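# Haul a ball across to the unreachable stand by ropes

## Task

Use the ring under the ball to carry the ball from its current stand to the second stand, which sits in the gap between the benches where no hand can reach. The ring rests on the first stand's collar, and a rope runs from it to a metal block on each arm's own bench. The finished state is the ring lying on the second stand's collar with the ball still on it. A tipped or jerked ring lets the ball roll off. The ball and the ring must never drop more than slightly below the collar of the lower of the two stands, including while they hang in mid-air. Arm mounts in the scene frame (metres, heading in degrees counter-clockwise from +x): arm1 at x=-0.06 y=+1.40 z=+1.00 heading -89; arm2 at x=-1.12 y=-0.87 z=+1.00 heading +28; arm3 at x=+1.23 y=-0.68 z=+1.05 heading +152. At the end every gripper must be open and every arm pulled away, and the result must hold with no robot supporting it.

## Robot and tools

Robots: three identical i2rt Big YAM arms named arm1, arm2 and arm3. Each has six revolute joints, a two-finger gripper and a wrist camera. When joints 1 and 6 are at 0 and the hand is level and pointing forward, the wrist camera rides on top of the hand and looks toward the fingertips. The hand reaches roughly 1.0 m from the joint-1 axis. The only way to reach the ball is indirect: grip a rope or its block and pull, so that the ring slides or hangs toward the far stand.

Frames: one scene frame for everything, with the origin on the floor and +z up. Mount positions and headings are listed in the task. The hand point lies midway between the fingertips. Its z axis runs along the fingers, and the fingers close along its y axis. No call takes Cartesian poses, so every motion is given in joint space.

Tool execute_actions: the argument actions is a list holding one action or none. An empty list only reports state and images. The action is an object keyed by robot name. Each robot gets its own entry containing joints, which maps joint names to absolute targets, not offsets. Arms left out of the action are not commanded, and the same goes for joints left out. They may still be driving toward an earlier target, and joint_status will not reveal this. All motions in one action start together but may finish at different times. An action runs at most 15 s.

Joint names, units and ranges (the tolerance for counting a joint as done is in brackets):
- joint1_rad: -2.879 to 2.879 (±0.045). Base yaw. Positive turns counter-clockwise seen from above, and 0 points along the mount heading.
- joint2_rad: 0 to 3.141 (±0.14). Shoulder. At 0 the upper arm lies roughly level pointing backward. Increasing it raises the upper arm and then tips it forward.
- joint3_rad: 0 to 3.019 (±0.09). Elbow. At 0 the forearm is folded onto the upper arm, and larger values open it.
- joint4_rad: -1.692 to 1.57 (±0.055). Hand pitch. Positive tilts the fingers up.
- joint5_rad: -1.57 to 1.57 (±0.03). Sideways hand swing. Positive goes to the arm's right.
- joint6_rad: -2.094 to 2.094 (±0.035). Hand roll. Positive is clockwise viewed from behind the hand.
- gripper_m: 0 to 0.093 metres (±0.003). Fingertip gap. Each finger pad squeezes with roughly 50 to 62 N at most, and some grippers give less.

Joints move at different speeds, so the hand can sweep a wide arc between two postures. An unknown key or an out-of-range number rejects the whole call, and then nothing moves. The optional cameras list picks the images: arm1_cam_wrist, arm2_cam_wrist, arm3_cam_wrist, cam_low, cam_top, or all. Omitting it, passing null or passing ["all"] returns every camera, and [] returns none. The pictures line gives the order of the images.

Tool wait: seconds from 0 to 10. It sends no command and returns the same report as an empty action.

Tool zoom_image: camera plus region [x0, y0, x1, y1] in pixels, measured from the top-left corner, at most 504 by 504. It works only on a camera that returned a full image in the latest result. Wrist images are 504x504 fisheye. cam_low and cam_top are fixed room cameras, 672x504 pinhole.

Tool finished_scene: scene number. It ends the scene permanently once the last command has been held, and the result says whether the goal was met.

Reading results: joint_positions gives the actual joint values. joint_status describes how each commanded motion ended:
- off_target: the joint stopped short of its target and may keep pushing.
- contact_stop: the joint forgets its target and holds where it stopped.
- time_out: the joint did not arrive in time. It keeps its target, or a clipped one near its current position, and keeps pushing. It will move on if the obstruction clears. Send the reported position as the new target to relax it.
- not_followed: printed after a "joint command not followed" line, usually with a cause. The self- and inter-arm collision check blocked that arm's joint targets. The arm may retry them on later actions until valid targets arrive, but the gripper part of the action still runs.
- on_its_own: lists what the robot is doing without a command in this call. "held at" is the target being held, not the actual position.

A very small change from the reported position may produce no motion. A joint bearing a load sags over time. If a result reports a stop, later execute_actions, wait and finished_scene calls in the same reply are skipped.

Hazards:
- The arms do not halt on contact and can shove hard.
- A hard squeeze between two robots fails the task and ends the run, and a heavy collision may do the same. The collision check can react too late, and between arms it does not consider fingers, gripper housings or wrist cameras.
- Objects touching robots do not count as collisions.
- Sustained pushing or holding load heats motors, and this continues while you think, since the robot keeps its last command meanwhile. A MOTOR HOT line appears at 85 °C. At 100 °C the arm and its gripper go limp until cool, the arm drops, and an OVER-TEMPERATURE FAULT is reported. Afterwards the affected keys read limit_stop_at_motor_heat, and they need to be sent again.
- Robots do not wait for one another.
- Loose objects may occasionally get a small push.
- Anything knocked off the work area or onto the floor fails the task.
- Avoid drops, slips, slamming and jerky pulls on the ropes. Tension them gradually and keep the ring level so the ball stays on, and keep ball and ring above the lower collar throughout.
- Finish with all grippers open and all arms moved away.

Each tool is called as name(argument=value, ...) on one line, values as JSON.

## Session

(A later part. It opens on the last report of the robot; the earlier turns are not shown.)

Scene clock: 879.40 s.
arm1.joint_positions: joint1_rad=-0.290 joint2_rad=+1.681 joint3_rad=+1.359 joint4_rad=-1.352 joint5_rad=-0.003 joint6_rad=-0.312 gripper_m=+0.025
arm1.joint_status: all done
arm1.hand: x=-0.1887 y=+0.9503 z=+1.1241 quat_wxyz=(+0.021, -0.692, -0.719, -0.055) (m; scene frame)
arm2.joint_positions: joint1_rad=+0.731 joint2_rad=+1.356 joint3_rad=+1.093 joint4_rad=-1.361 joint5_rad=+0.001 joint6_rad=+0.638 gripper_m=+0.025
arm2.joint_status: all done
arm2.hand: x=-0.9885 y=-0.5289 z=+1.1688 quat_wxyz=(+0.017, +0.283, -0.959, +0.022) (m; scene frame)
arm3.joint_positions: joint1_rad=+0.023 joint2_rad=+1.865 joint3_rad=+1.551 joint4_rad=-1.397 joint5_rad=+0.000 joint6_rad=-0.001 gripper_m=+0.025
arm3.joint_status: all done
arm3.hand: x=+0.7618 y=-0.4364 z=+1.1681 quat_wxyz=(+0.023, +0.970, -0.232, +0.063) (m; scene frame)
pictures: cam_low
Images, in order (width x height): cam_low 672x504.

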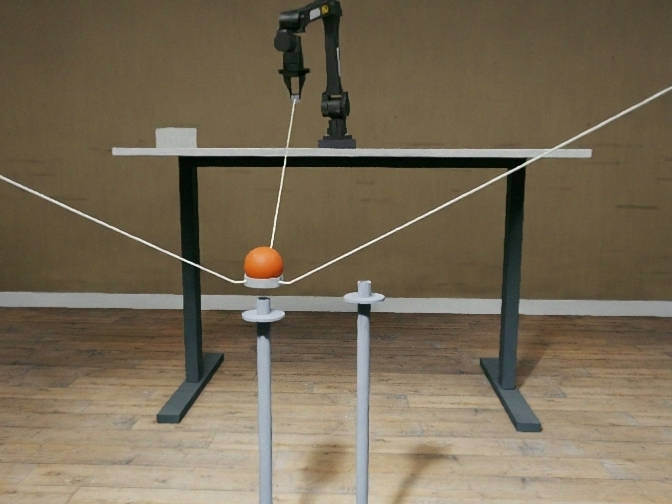

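execute_actions(actions=[{"arm1":{"joints":{"joint4_rad":-1.452}},"arm2":{"joints":{"joint4_rad":-1.465}},"arm3":{"joints":{"joint4_rad":-1.495}}}], cameras=["cam_low", "cam_top"])

zoom_image(camera="cam_low", region=[200, 205, 400, 335])

zoom_image(camera="cam_top", region=[270, 220, 370, 310])

Scene clock: 904.07 s.
arm1.joint_positions: joint1_rad=-0.290 joint2_rad=+1.681 joint3_rad=+1.359 joint4_rad=-1.420 joint5_rad=-0.003 joint6_rad=-0.312 gripper_m=+0.025
arm1.joint_status: all done
arm1.hand: x=-0.1843 y=+0.9662 z=+1.1266 quat_wxyz=(+0.037, -0.691, -0.717, -0.084) (m; scene frame)
arm2.joint_positions: joint1_rad=+0.731 joint2_rad=+1.356 joint3_rad=+1.093 joint4_rad=-1.442 joint5_rad=+0.001 joint6_rad=+0.638 gripper_m=+0.025
arm2.joint_status: all done
arm2.hand: x=-0.9954 y=-0.5476 z=+1.1708 quat_wxyz=(+0.042, +0.283, -0.957, +0.055) (m; scene frame)
arm3.joint_positions: joint1_rad=+0.023 joint2_rad=+1.865 joint3_rad=+1.551 joint4_rad=-1.469 joint5_rad=+0.000 joint6_rad=-0.001 gripper_m=+0.025
arm3.joint_status: all done
arm3.hand: x=+0.7774 y=-0.4443 z=+1.1711 quat_wxyz=(+0.031, +0.968, -0.231, +0.098) (m; scene frame)
pictures: cam_low, cam_top
Images, in order (width x height): cam_low 672x504, cam_top 672x504.

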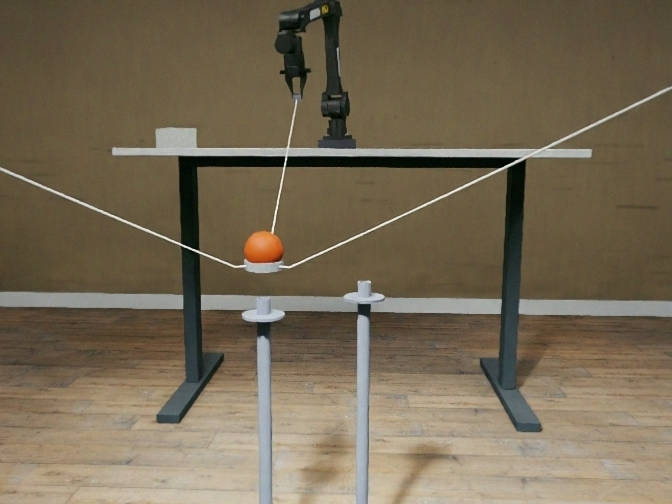

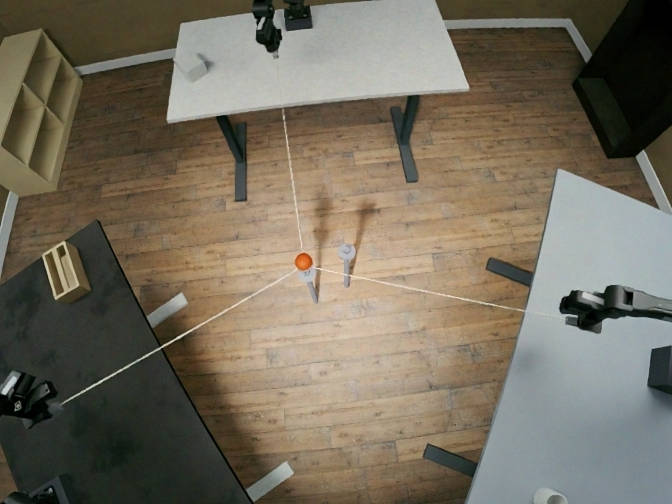

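Region (200, 205, 400, 335) of cam_low's 672x504 image, scaled by 2.520, with more detail than that image has; it fills the top 328 rows of this view, and the rest is white.

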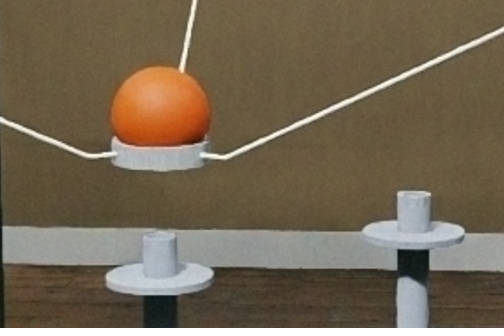

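Region (270, 220, 370, 310) of cam_top's 672x504 image, scaled by 5.040, with more detail than that image has; it fills the top 454 rows of this view, and the rest is white.

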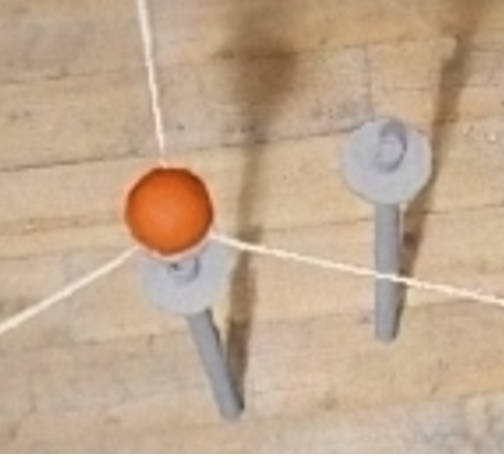

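execute_actions(actions=[])

Scene clock: 942.17 s.
arm1.joint_positions: joint1_rad=-0.290 joint2_rad=+1.681 joint3_rad=+1.359 joint4_rad=-1.420 joint5_rad=-0.003 joint6_rad=-0.312 gripper_m=+0.025
arm1.joint_status: all done
arm1.hand: x=-0.1843 y=+0.9662 z=+1.1266 quat_wxyz=(+0.037, -0.691, -0.717, -0.084) (m; scene frame)
arm2.joint_positions: joint1_rad=+0.731 joint2_rad=+1.356 joint3_rad=+1.093 joint4_rad=-1.442 joint5_rad=+0.001 joint6_rad=+0.638 gripper_m=+0.025
arm2.joint_status: all done
arm2.hand: x=-0.9954 y=-0.5476 z=+1.1708 quat_wxyz=(+0.042, +0.283, -0.957, +0.055) (m; scene frame)
arm3.joint_positions: joint1_rad=+0.023 joint2_rad=+1.865 joint3_rad=+1.551 joint4_rad=-1.469 joint5_rad=+0.000 joint6_rad=-0.001 gripper_m=+0.025
arm3.joint_status: all done
arm3.hand: x=+0.7774 y=-0.4443 z=+1.1711 quat_wxyz=(+0.031, +0.968, -0.231, +0.098) (m; scene frame)
pictures: arm1_cam_wrist, arm2_cam_wrist, arm3_cam_wrist, cam_low, cam_top
Images, in order (width x height): arm1_cam_wrist 504x504, arm2_cam_wrist 504x504, arm3_cam_wrist 504x504, cam_low 672x504, cam_top 672x504.

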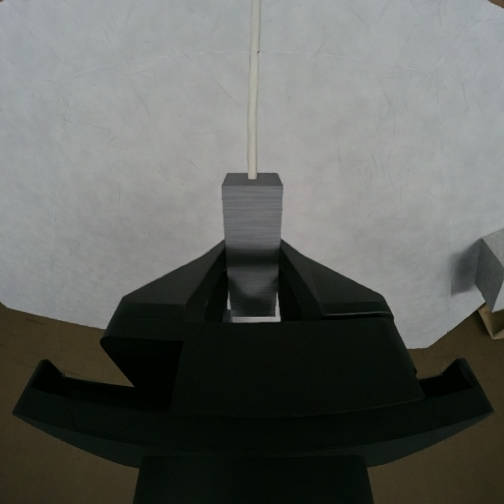

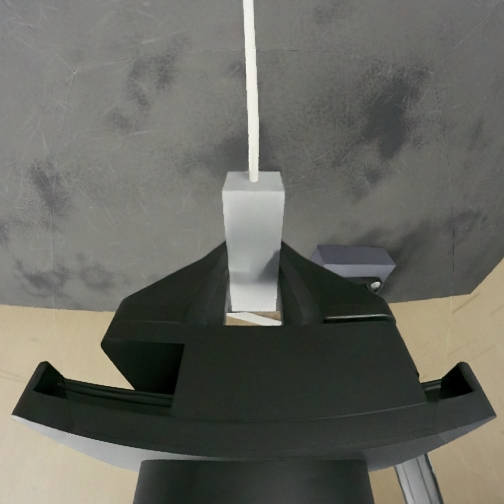

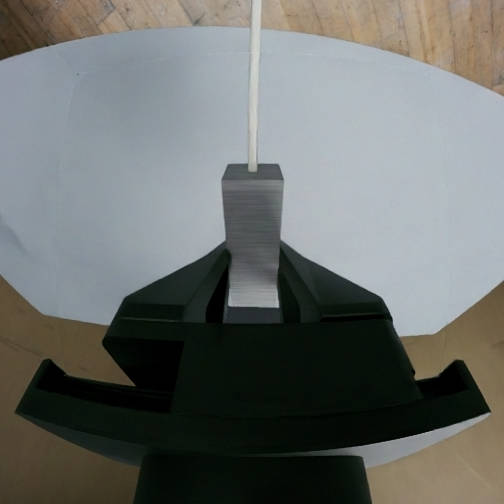

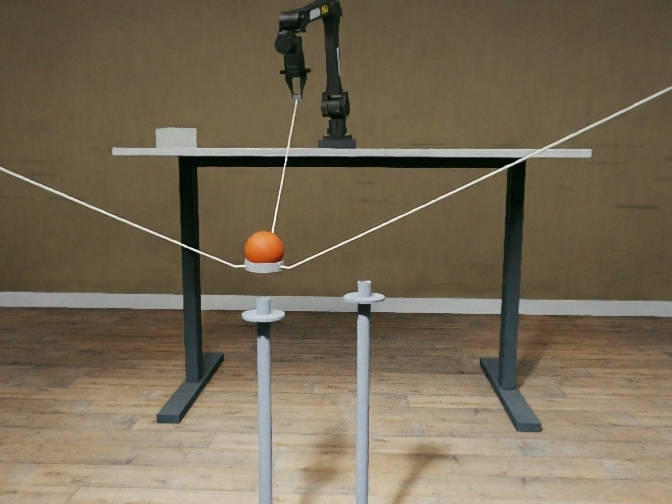

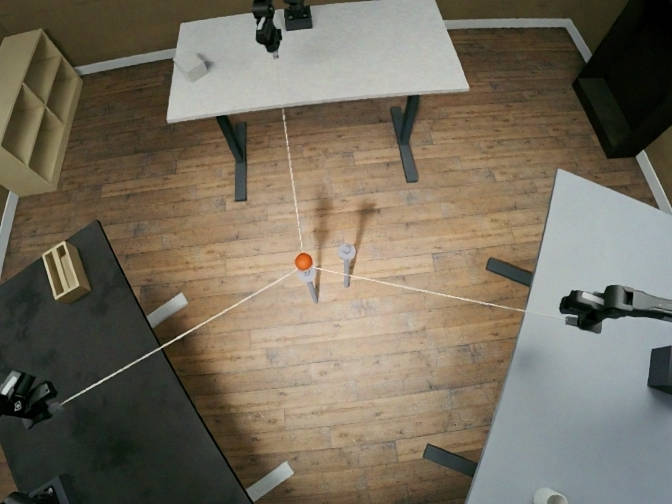

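execute_actions(actions=[{"arm1":{"joints":{"joint1_rad":-0.191,"joint2_rad":1.584,"joint3_rad":1.300,"joint6_rad":-0.209}},"arm2":{"joints":{"joint1_rad":0.627,"joint2_rad":1.458,"joint3_rad":1.221,"joint4_rad":-1.479,"joint6_rad":0.531}},"arm3":{"joints":{"joint1_rad":-0.059,"joint2_rad":1.781,"joint3_rad":1.478,"joint6_rad":-0.09}}}], cameras=["cam_low","cam_top"])

Scene clock: 1062.53 s.
arm1.joint_positions: joint1_rad=-0.185 joint2_rad=+1.615 joint3_rad=+1.297 joint4_rad=-1.424 joint5_rad=-0.003 joint6_rad=-0.218 gripper_m=+0.025
arm1.joint_status: all done
arm1.hand: x=-0.1340 y=+0.9795 z=+1.1354 quat_wxyz=(+0.044, -0.686, -0.721, -0.080) (m; scene frame)
arm2.joint_positions: joint1_rad=+0.615 joint2_rad=+1.472 joint3_rad=+1.171 joint4_rad=-1.461 joint5_rad=+0.004 joint6_rad=+0.538 gripper_m=+0.025
arm2.joint_status: all done
arm2.hand: x=-0.9464 y=-0.5402 z=+1.1581 quat_wxyz=(+0.065, +0.275, -0.957, +0.072) (m; scene frame)
arm3.joint_positions: joint1_rad=-0.066 joint2_rad=+1.815 joint3_rad=+1.474 joint4_rad=-1.473 joint5_rad=+0.000 joint6_rad=-0.080 gripper_m=+0.025
arm3.joint_status: all done
arm3.hand: x=+0.8236 y=-0.4196 z=+1.1702 quat_wxyz=(+0.044, +0.965, -0.235, +0.110) (m; scene frame)
pictures: cam_low, cam_top
Images, in order (width x height): cam_low 672x504, cam_top 672x504.

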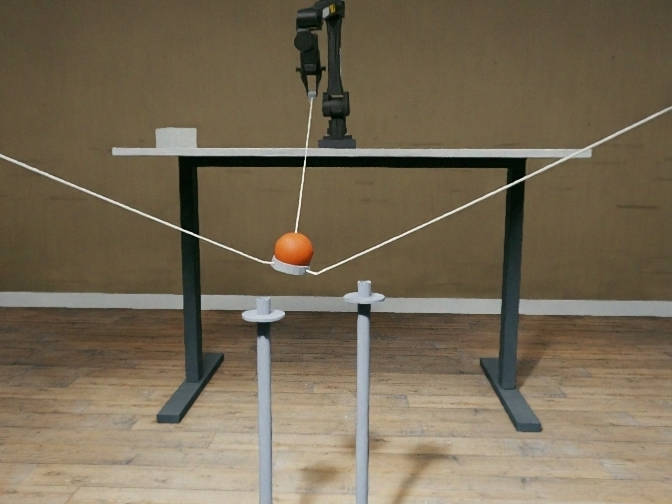

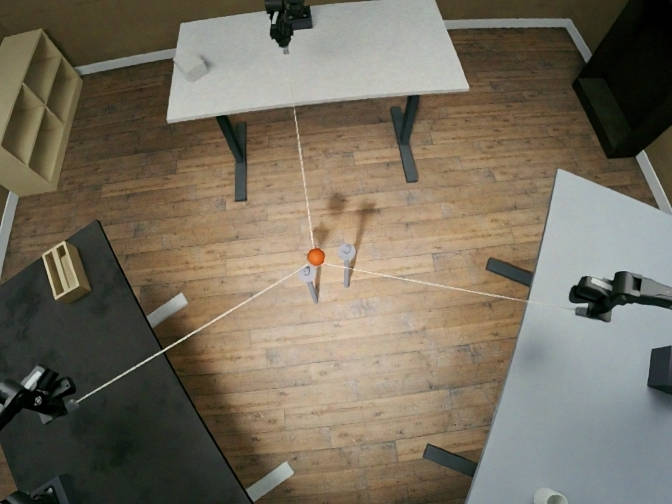

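execute_actions(actions=[], cameras=["cam_low","cam_top"])

Scene clock: 1076.67 s.
arm1.joint_positions: joint1_rad=-0.185 joint2_rad=+1.615 joint3_rad=+1.297 joint4_rad=-1.424 joint5_rad=-0.003 joint6_rad=-0.217 gripper_m=+0.025
arm1.joint_status: all done
arm1.hand: x=-0.1340 y=+0.9795 z=+1.1354 quat_wxyz=(+0.044, -0.687, -0.721, -0.080) (m; scene frame)
arm2.joint_positions: joint1_rad=+0.615 joint2_rad=+1.472 joint3_rad=+1.171 joint4_rad=-1.461 joint5_rad=+0.004 joint6_rad=+0.537 gripper_m=+0.025
arm2.joint_status: all done
arm2.hand: x=-0.9464 y=-0.5402 z=+1.1581 quat_wxyz=(+0.065, +0.275, -0.957, +0.072) (m; scene frame)
arm3.joint_positions: joint1_rad=-0.066 joint2_rad=+1.815 joint3_rad=+1.474 joint4_rad=-1.473 joint5_rad=+0.000 joint6_rad=-0.081 gripper_m=+0.025
arm3.joint_status: all done
arm3.hand: x=+0.8236 y=-0.4196 z=+1.1702 quat_wxyz=(+0.044, +0.965, -0.235, +0.110) (m; scene frame)
pictures: cam_low, cam_top
Images, in order (width x height): cam_low 672x504, cam_top 672x504.

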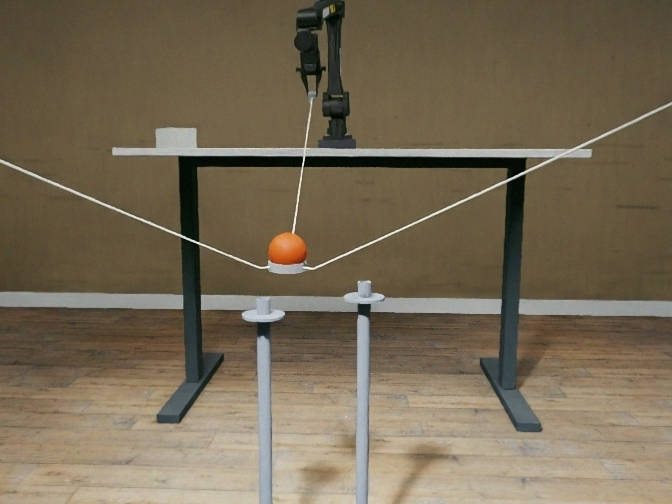

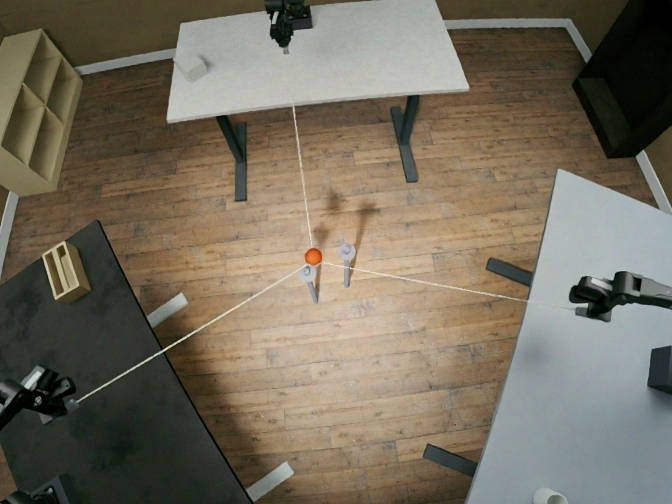

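execute_actions(actions=[{"arm1":{"joints":{"joint1_rad":-0.119,"joint2_rad":1.527,"joint3_rad":1.236,"joint6_rad":-0.126}},"arm2":{"joints":{"joint1_rad":0.578,"joint2_rad":1.505,"joint3_rad":1.341,"joint4_rad":-1.495,"joint6_rad":0.470}},"arm3":{"joints":{"joint1_rad":-0.118,"joint2_rad":1.706,"joint3_rad":1.402,"joint6_rad":-0.158}}}], cameras=["cam_low"])

Scene clock: 1093.03 s.
arm1.joint_positions: joint1_rad=-0.121 joint2_rad=+1.558 joint3_rad=+1.232 joint4_rad=-1.424 joint5_rad=-0.003 joint6_rad=-0.135 gripper_m=+0.025
arm1.joint_status: all done
arm1.hand: x=-0.1045 y=+1.0000 z=+1.1376 quat_wxyz=(+0.052, -0.693, -0.715, -0.080) (m; scene frame)
arm2.joint_positions: joint1_rad=+0.572 joint2_rad=+1.508 joint3_rad=+1.297 joint4_rad=-1.475 joint5_rad=+0.004 joint6_rad=+0.477 gripper_m=+0.025
arm2.joint_status: all done
arm2.hand: x=-0.9122 y=-0.5123 z=+1.1869 quat_wxyz=(+0.042, +0.284, -0.957, +0.042) (m; scene frame)
arm3.joint_positions: joint1_rad=-0.117 joint2_rad=+1.730 joint3_rad=+1.398 joint4_rad=-1.474 joint5_rad=+0.000 joint6_rad=-0.147 gripper_m=+0.025
arm3.joint_status: all done
arm3.hand: x=+0.8593 y=-0.4149 z=+1.1848 quat_wxyz=(+0.050, +0.967, -0.227, +0.103) (m; scene frame)
pictures: cam_low
Images, in order (width x height): cam_low 672x504.

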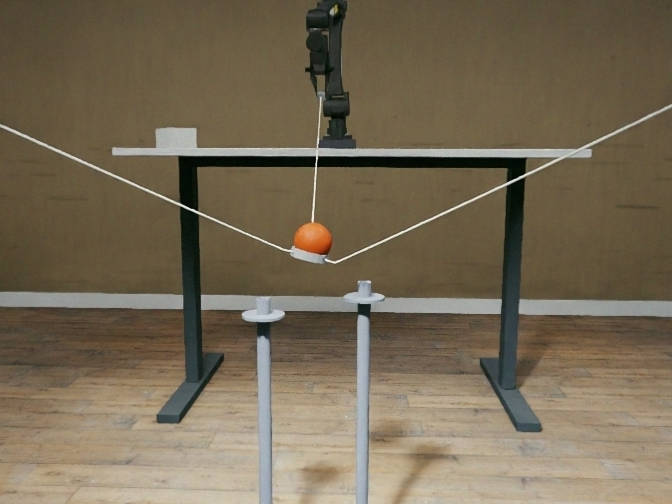

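execute_actions(actions=[{"arm1":{"joints":{"joint1_rad":-0.012,"joint2_rad":1.472,"joint3_rad":1.189,"joint6_rad":-0.023}},"arm2":{"joints":{"joint1_rad":0.512,"joint2_rad":1.596,"joint3_rad":1.455,"joint4_rad":-1.526,"joint6_rad":0.408}},"arm3":{"joints":{"joint1_rad":-0.207,"joint2_rad":1.655,"joint3_rad":1.341,"joint6_rad":-0.245}}}], cameras=["cam_low"])

Scene clock: 1109.30 s.
arm1.joint_positions: joint1_rad=-0.009 joint2_rad=+1.501 joint3_rad=+1.185 joint4_rad=-1.424 joint5_rad=-0.002 joint6_rad=-0.032 gripper_m=+0.025
arm1.joint_status: all done
arm1.hand: x=-0.0599 y=+1.0160 z=+1.1446 quat_wxyz=(+0.056, -0.690, -0.718, -0.070) (m; scene frame)
arm2.joint_positions: joint1_rad=+0.501 joint2_rad=+1.605 joint3_rad=+1.402 joint4_rad=-1.508 joint5_rad=+0.004 joint6_rad=+0.415 gripper_m=+0.025
arm2.joint_status: all done
arm2.hand: x=-0.8701 y=-0.5017 z=+1.1845 quat_wxyz=(+0.054, +0.279, -0.957, +0.048) (m; scene frame)
arm3.joint_positions: joint1_rad=-0.212 joint2_rad=+1.687 joint3_rad=+1.338 joint4_rad=-1.474 joint5_rad=-0.001 joint6_rad=-0.234 gripper_m=+0.025
arm3.joint_status: all done
arm3.hand: x=+0.9026 y=-0.3953 z=+1.1841 quat_wxyz=(+0.064, +0.965, -0.231, +0.107) (m; scene frame)
pictures: cam_low
Images, in order (width x height): cam_low 672x504.

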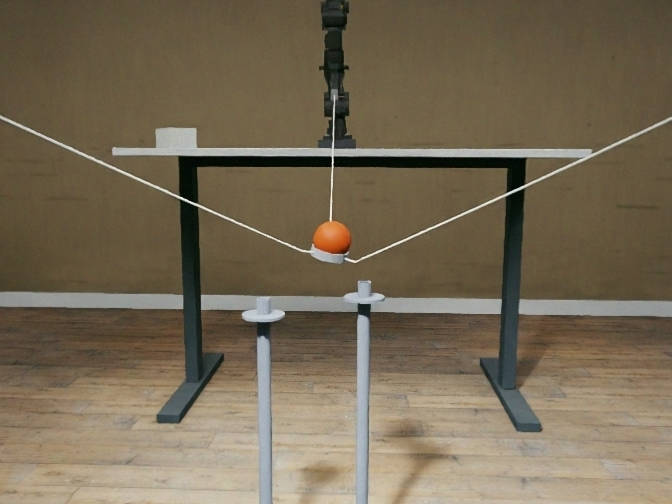

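execute_actions(actions=[{"arm1":{"joints":{"joint1_rad":0.100,"joint2_rad":1.441,"joint3_rad":1.150,"joint6_rad":0.089}},"arm2":{"joints":{"joint1_rad":0.461,"joint2_rad":1.694,"joint3_rad":1.582,"joint4_rad":-1.551,"joint6_rad":0.355}},"arm3":{"joints":{"joint1_rad":-0.302,"joint2_rad":1.612,"joint3_rad":1.289,"joint6_rad":-0.341}}}], cameras=["cam_low","cam_top"])

Scene clock: 1123.13 s.
arm1.joint_positions: joint1_rad=+0.100 joint2_rad=+1.474 joint3_rad=+1.147 joint4_rad=-1.424 joint5_rad=-0.001 joint6_rad=+0.079 gripper_m=+0.025
arm1.joint_status: all done
arm1.hand: x=-0.0197 y=+1.0326 z=+1.1429 quat_wxyz=(+0.067, -0.690, -0.717, -0.066) (m; scene frame)
arm2.joint_positions: joint1_rad=+0.453 joint2_rad=+1.700 joint3_rad=+1.528 joint4_rad=-1.533 joint5_rad=+0.004 joint6_rad=+0.362 gripper_m=+0.025
arm2.joint_status: all done
arm2.hand: x=-0.8296 y=-0.4823 z=+1.1864 quat_wxyz=(+0.054, +0.282, -0.957, +0.043) (m; scene frame)
arm3.joint_positions: joint1_rad=-0.305 joint2_rad=+1.641 joint3_rad=+1.286 joint4_rad=-1.474 joint5_rad=-0.002 joint6_rad=-0.330 gripper_m=+0.025
arm3.joint_status: all done
arm3.hand: x=+0.9433 y=-0.3799 z=+1.1863 quat_wxyz=(+0.076, +0.965, -0.229, +0.103) (m; scene frame)
pictures: cam_low, cam_top
Images, in order (width x height): cam_low 672x504, cam_top 672x504.

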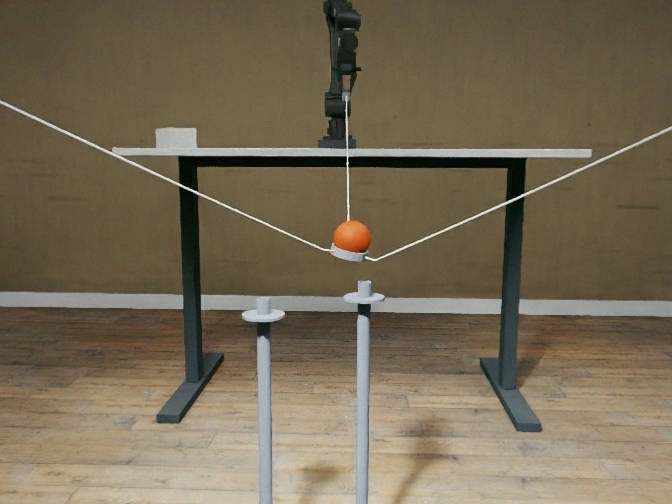

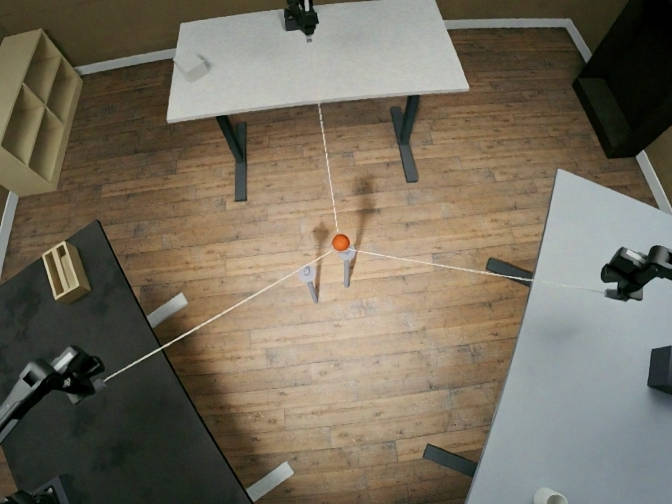

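execute_actions(actions=[], cameras=["cam_low","cam_top"])

zoom_image(camera="cam_low", region=[300, 200, 420, 320])

zoom_image(camera="cam_top", region=[300, 210, 380, 290])

Scene clock: 1128.10 s.
arm1.joint_positions: joint1_rad=+0.100 joint2_rad=+1.474 joint3_rad=+1.147 joint4_rad=-1.424 joint5_rad=-0.001 joint6_rad=+0.080 gripper_m=+0.025
arm1.joint_status: all done
arm1.hand: x=-0.0197 y=+1.0326 z=+1.1429 quat_wxyz=(+0.067, -0.691, -0.717, -0.066) (m; scene frame)
arm2.joint_positions: joint1_rad=+0.453 joint2_rad=+1.700 joint3_rad=+1.528 joint4_rad=-1.533 joint5_rad=+0.004 joint6_rad=+0.362 gripper_m=+0.025
arm2.joint_status: all done
arm2.hand: x=-0.8296 y=-0.4823 z=+1.1864 quat_wxyz=(+0.054, +0.282, -0.957, +0.043) (m; scene frame)
arm3.joint_positions: joint1_rad=-0.305 joint2_rad=+1.641 joint3_rad=+1.286 joint4_rad=-1.474 joint5_rad=-0.002 joint6_rad=-0.331 gripper_m=+0.025
arm3.joint_status: all done
arm3.hand: x=+0.9433 y=-0.3799 z=+1.1863 quat_wxyz=(+0.076, +0.965, -0.229, +0.103) (m; scene frame)
pictures: cam_low, cam_top
Images, in order (width x height): cam_low 672x504, cam_top 672x504.

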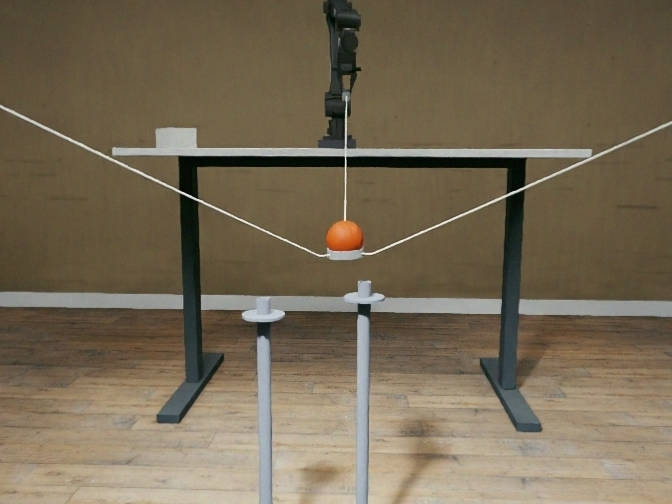

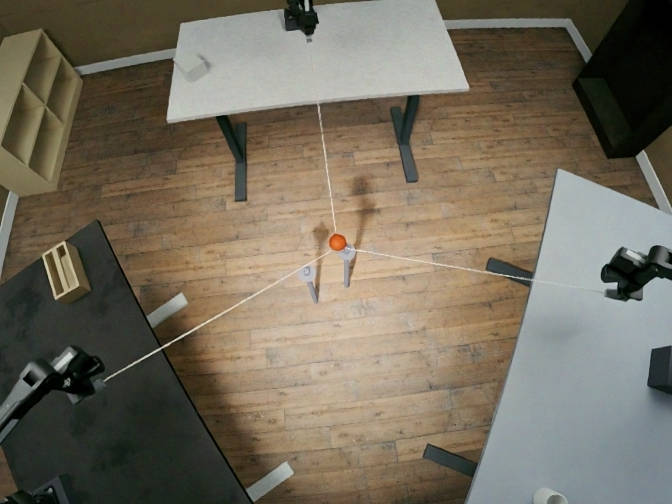

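Region (300, 200, 420, 320) of cam_low's 672x504 image, scaled by 4.200, with more detail than that image has.

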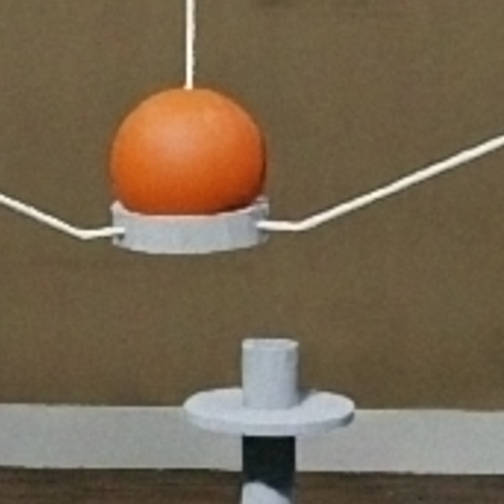

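Region (300, 210, 380, 290) of cam_top's 672x504 image, scaled by 6.300, with more detail than that image has.

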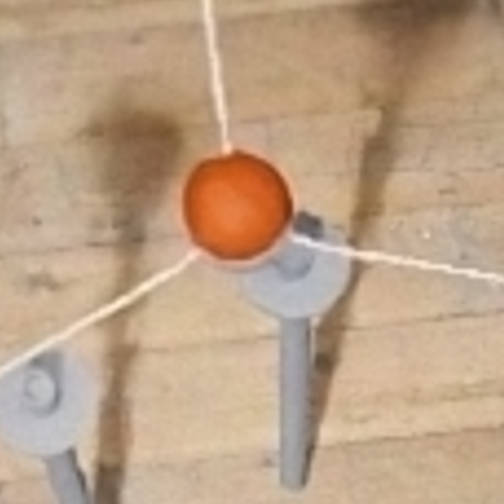

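execute_actions(actions=[], cameras=["cam_low","cam_top"])

zoom_image(camera="cam_top", region=[320, 225, 370, 275])

zoom_image(camera="cam_low", region=[300, 200, 420, 320])

Scene clock: 1193.00 s.
arm1.joint_positions: joint1_rad=+0.100 joint2_rad=+1.474 joint3_rad=+1.147 joint4_rad=-1.424 joint5_rad=-0.001 joint6_rad=+0.080 gripper_m=+0.025
arm1.joint_status: all done
arm1.hand: x=-0.0197 y=+1.0326 z=+1.1429 quat_wxyz=(+0.067, -0.691, -0.717, -0.066) (m; scene frame)
arm2.joint_positions: joint1_rad=+0.453 joint2_rad=+1.700 joint3_rad=+1.528 joint4_rad=-1.533 joint5_rad=+0.004 joint6_rad=+0.362 gripper_m=+0.025
arm2.joint_status: all done
arm2.hand: x=-0.8296 y=-0.4823 z=+1.1864 quat_wxyz=(+0.054, +0.282, -0.957, +0.043) (m; scene frame)
arm3.joint_positions: joint1_rad=-0.305 joint2_rad=+1.641 joint3_rad=+1.286 joint4_rad=-1.474 joint5_rad=-0.002 joint6_rad=-0.331 gripper_m=+0.025
arm3.joint_status: all done
arm3.hand: x=+0.9433 y=-0.3799 z=+1.1863 quat_wxyz=(+0.076, +0.965, -0.229, +0.103) (m; scene frame)
pictures: cam_low, cam_top
Images, in order (width x height): cam_low 672x504, cam_top 672x504.

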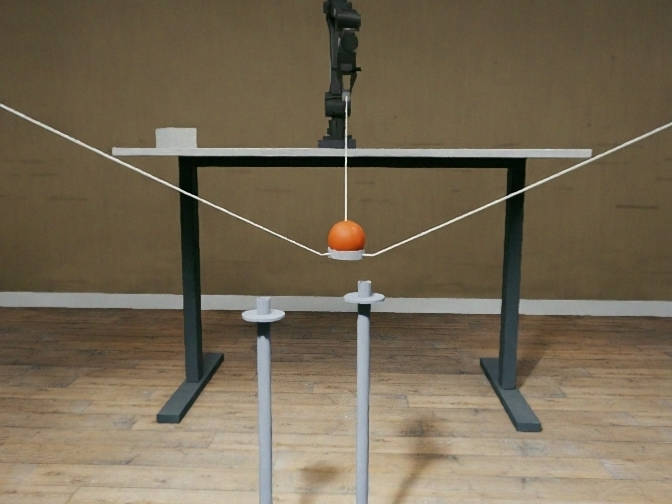

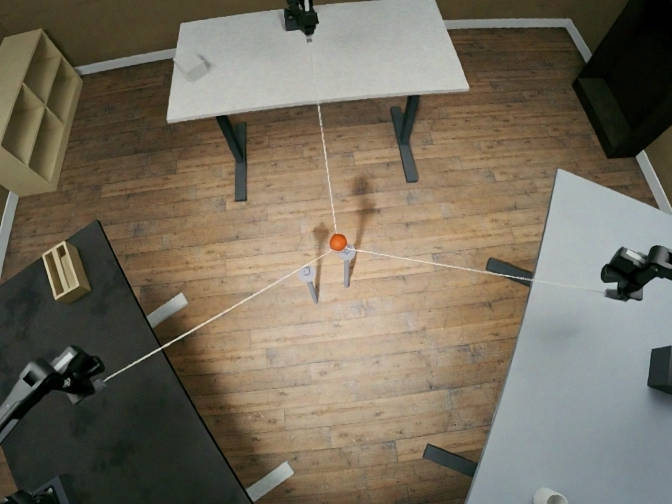

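Region (320, 225, 370, 275) of cam_top's 672x504 image, scaled by 10.080, with more detail than that image has.

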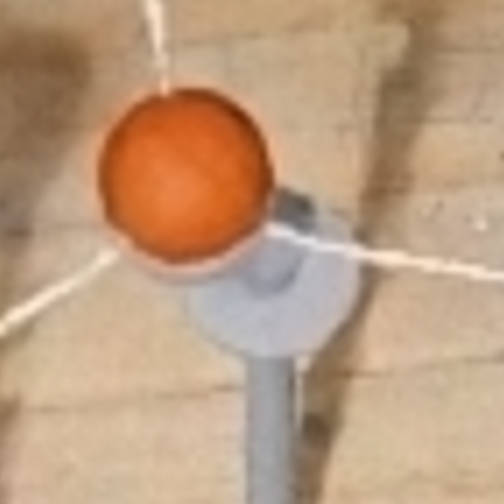

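Region (300, 200, 420, 320) of cam_low's 672x504 image, scaled by 4.200, with more detail than that image has.

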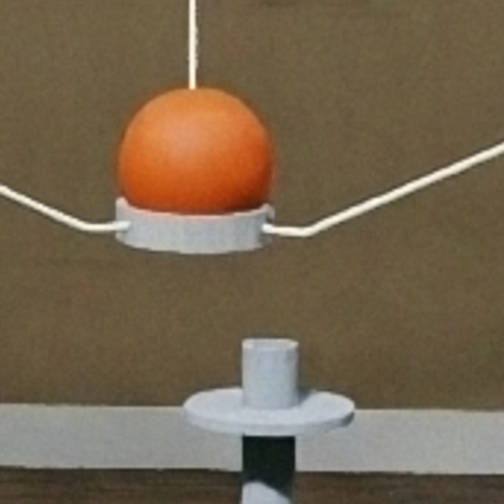

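execute_actions(actions=[{"arm1":{"joints":{"joint1_rad":0.203,"joint4_rad":-1.364,"joint6_rad":0.193}},"arm2":{"joints":{"joint1_rad":0.394,"joint2_rad":1.744,"joint3_rad":1.646,"joint6_rad":0.288}},"arm3":{"joints":{"joint1_rad":-0.373,"joint2_rad":1.550,"joint3_rad":1.212,"joint6_rad":-0.412}}}], cameras=["cam_low"])

Scene clock: 1242.60 s.
arm1.joint_positions: joint1_rad=+0.202 joint2_rad=+1.474 joint3_rad=+1.147 joint4_rad=-1.364 joint5_rad=+0.000 joint6_rad=+0.183 gripper_m=+0.025
arm1.joint_status: all done
arm1.hand: x=+0.0204 y=+1.0245 z=+1.1412 quat_wxyz=(+0.048, -0.693, -0.718, -0.042) (m; scene frame)
arm2.joint_positions: joint1_rad=+0.384 joint2_rad=+1.744 joint3_rad=+1.591 joint4_rad=-1.534 joint5_rad=+0.004 joint6_rad=+0.295 gripper_m=+0.025
arm2.joint_status: all done
arm2.hand: x=-0.7895 y=-0.4868 z=+1.1874 quat_wxyz=(+0.049, +0.281, -0.958, +0.034) (m; scene frame)
arm3.joint_positions: joint1_rad=-0.370 joint2_rad=+1.575 joint3_rad=+1.210 joint4_rad=-1.474 joint5_rad=-0.003 joint6_rad=-0.401 gripper_m=+0.025
arm3.joint_status: all done
arm3.hand: x=+0.9816 y=-0.3837 z=+1.1883 quat_wxyz=(+0.086, +0.965, -0.227, +0.102) (m; scene frame)
pictures: cam_low
Images, in order (width x height): cam_low 672x504.

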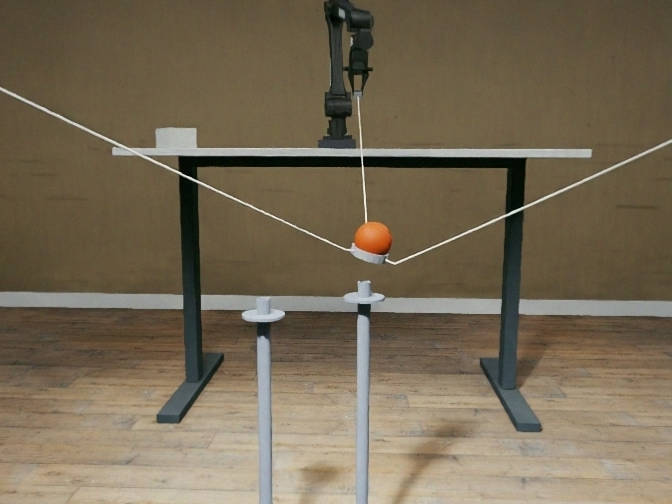

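wait(seconds=8)

zoom_image(camera="cam_top", region=[320, 225, 370, 275])

zoom_image(camera="cam_low", region=[300, 200, 420, 320])

Scene clock: 1259.23 s.
arm1.joint_positions: joint1_rad=+0.202 joint2_rad=+1.474 joint3_rad=+1.147 joint4_rad=-1.364 joint5_rad=+0.000 joint6_rad=+0.184 gripper_m=+0.025
arm1.joint_status: all done
arm1.hand: x=+0.0204 y=+1.0245 z=+1.1412 quat_wxyz=(+0.048, -0.693, -0.718, -0.041) (m; scene frame)
arm2.joint_positions: joint1_rad=+0.384 joint2_rad=+1.744 joint3_rad=+1.591 joint4_rad=-1.534 joint5_rad=+0.004 joint6_rad=+0.295 gripper_m=+0.025
arm2.joint_status: all done
arm2.hand: x=-0.7895 y=-0.4868 z=+1.1874 quat_wxyz=(+0.049, +0.281, -0.958, +0.034) (m; scene frame)
arm3.joint_positions: joint1_rad=-0.370 joint2_rad=+1.575 joint3_rad=+1.210 joint4_rad=-1.474 joint5_rad=-0.003 joint6_rad=-0.401 gripper_m=+0.025
arm3.joint_status: all done
arm3.hand: x=+0.9816 y=-0.3837 z=+1.1883 quat_wxyz=(+0.086, +0.965, -0.227, +0.102) (m; scene frame)
wait: 8.00 s; at rest from the start
pictures: arm1_cam_wrist, arm2_cam_wrist, arm3_cam_wrist, cam_low, cam_top
Images, in order (width x height): arm1_cam_wrist 504x504, arm2_cam_wrist 504x504, arm3_cam_wrist 504x504, cam_low 672x504, cam_top 672x504.

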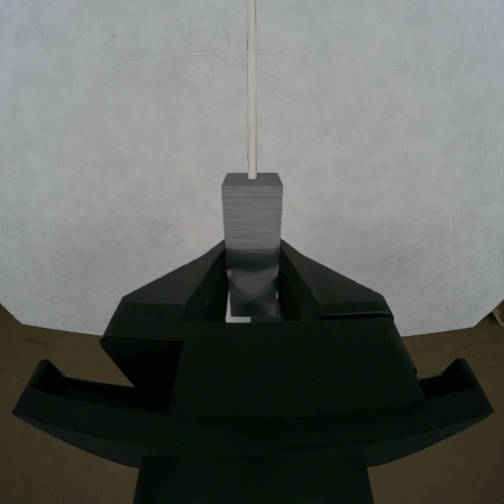

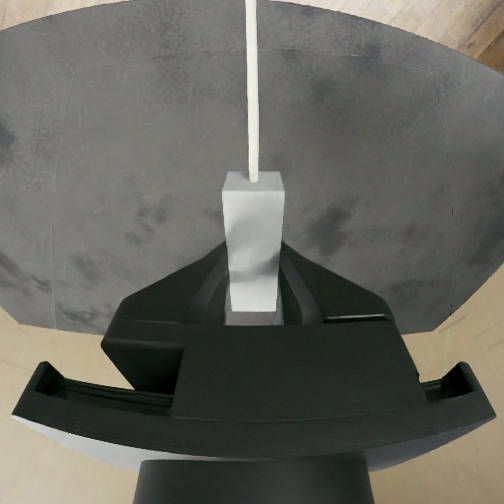

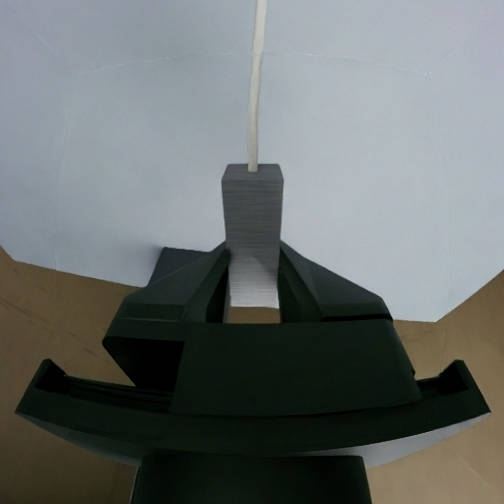

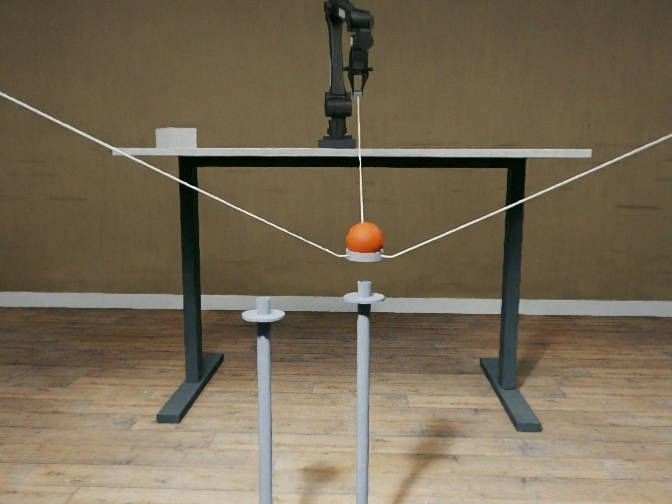

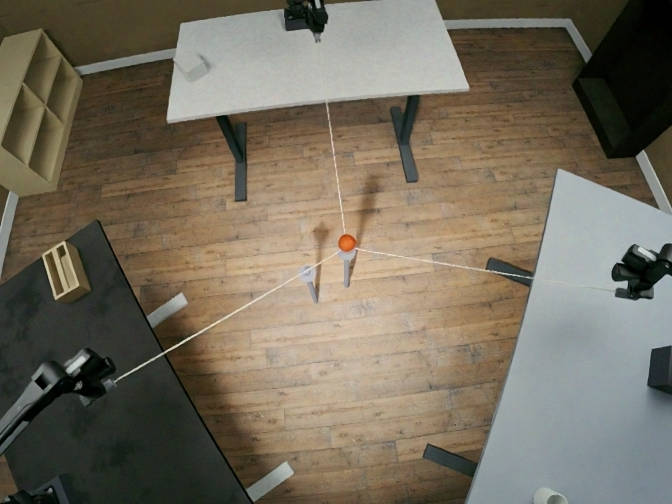

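Region (320, 225, 370, 275) of cam_top's 672x504 image, scaled by 10.080, with more detail than that image has.

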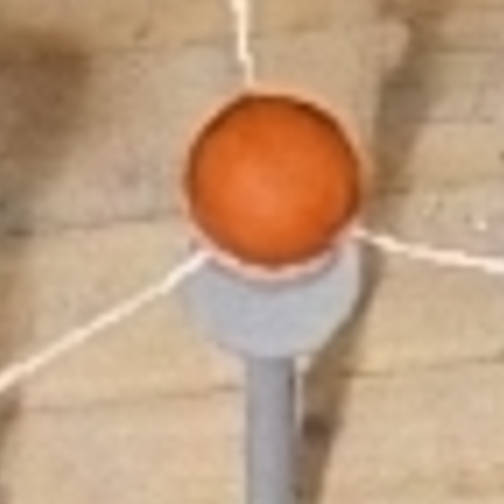

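Region (300, 200, 420, 320) of cam_low's 672x504 image, scaled by 4.200, with more detail than that image has.

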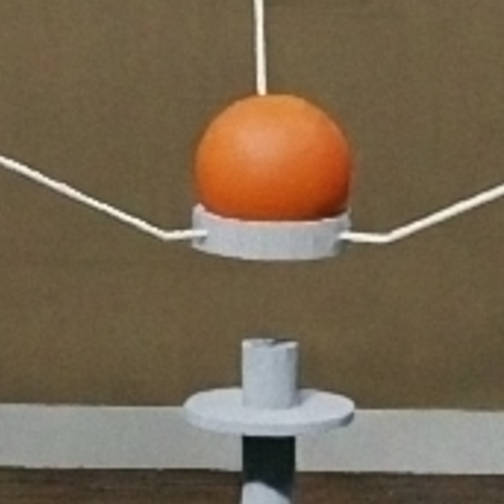

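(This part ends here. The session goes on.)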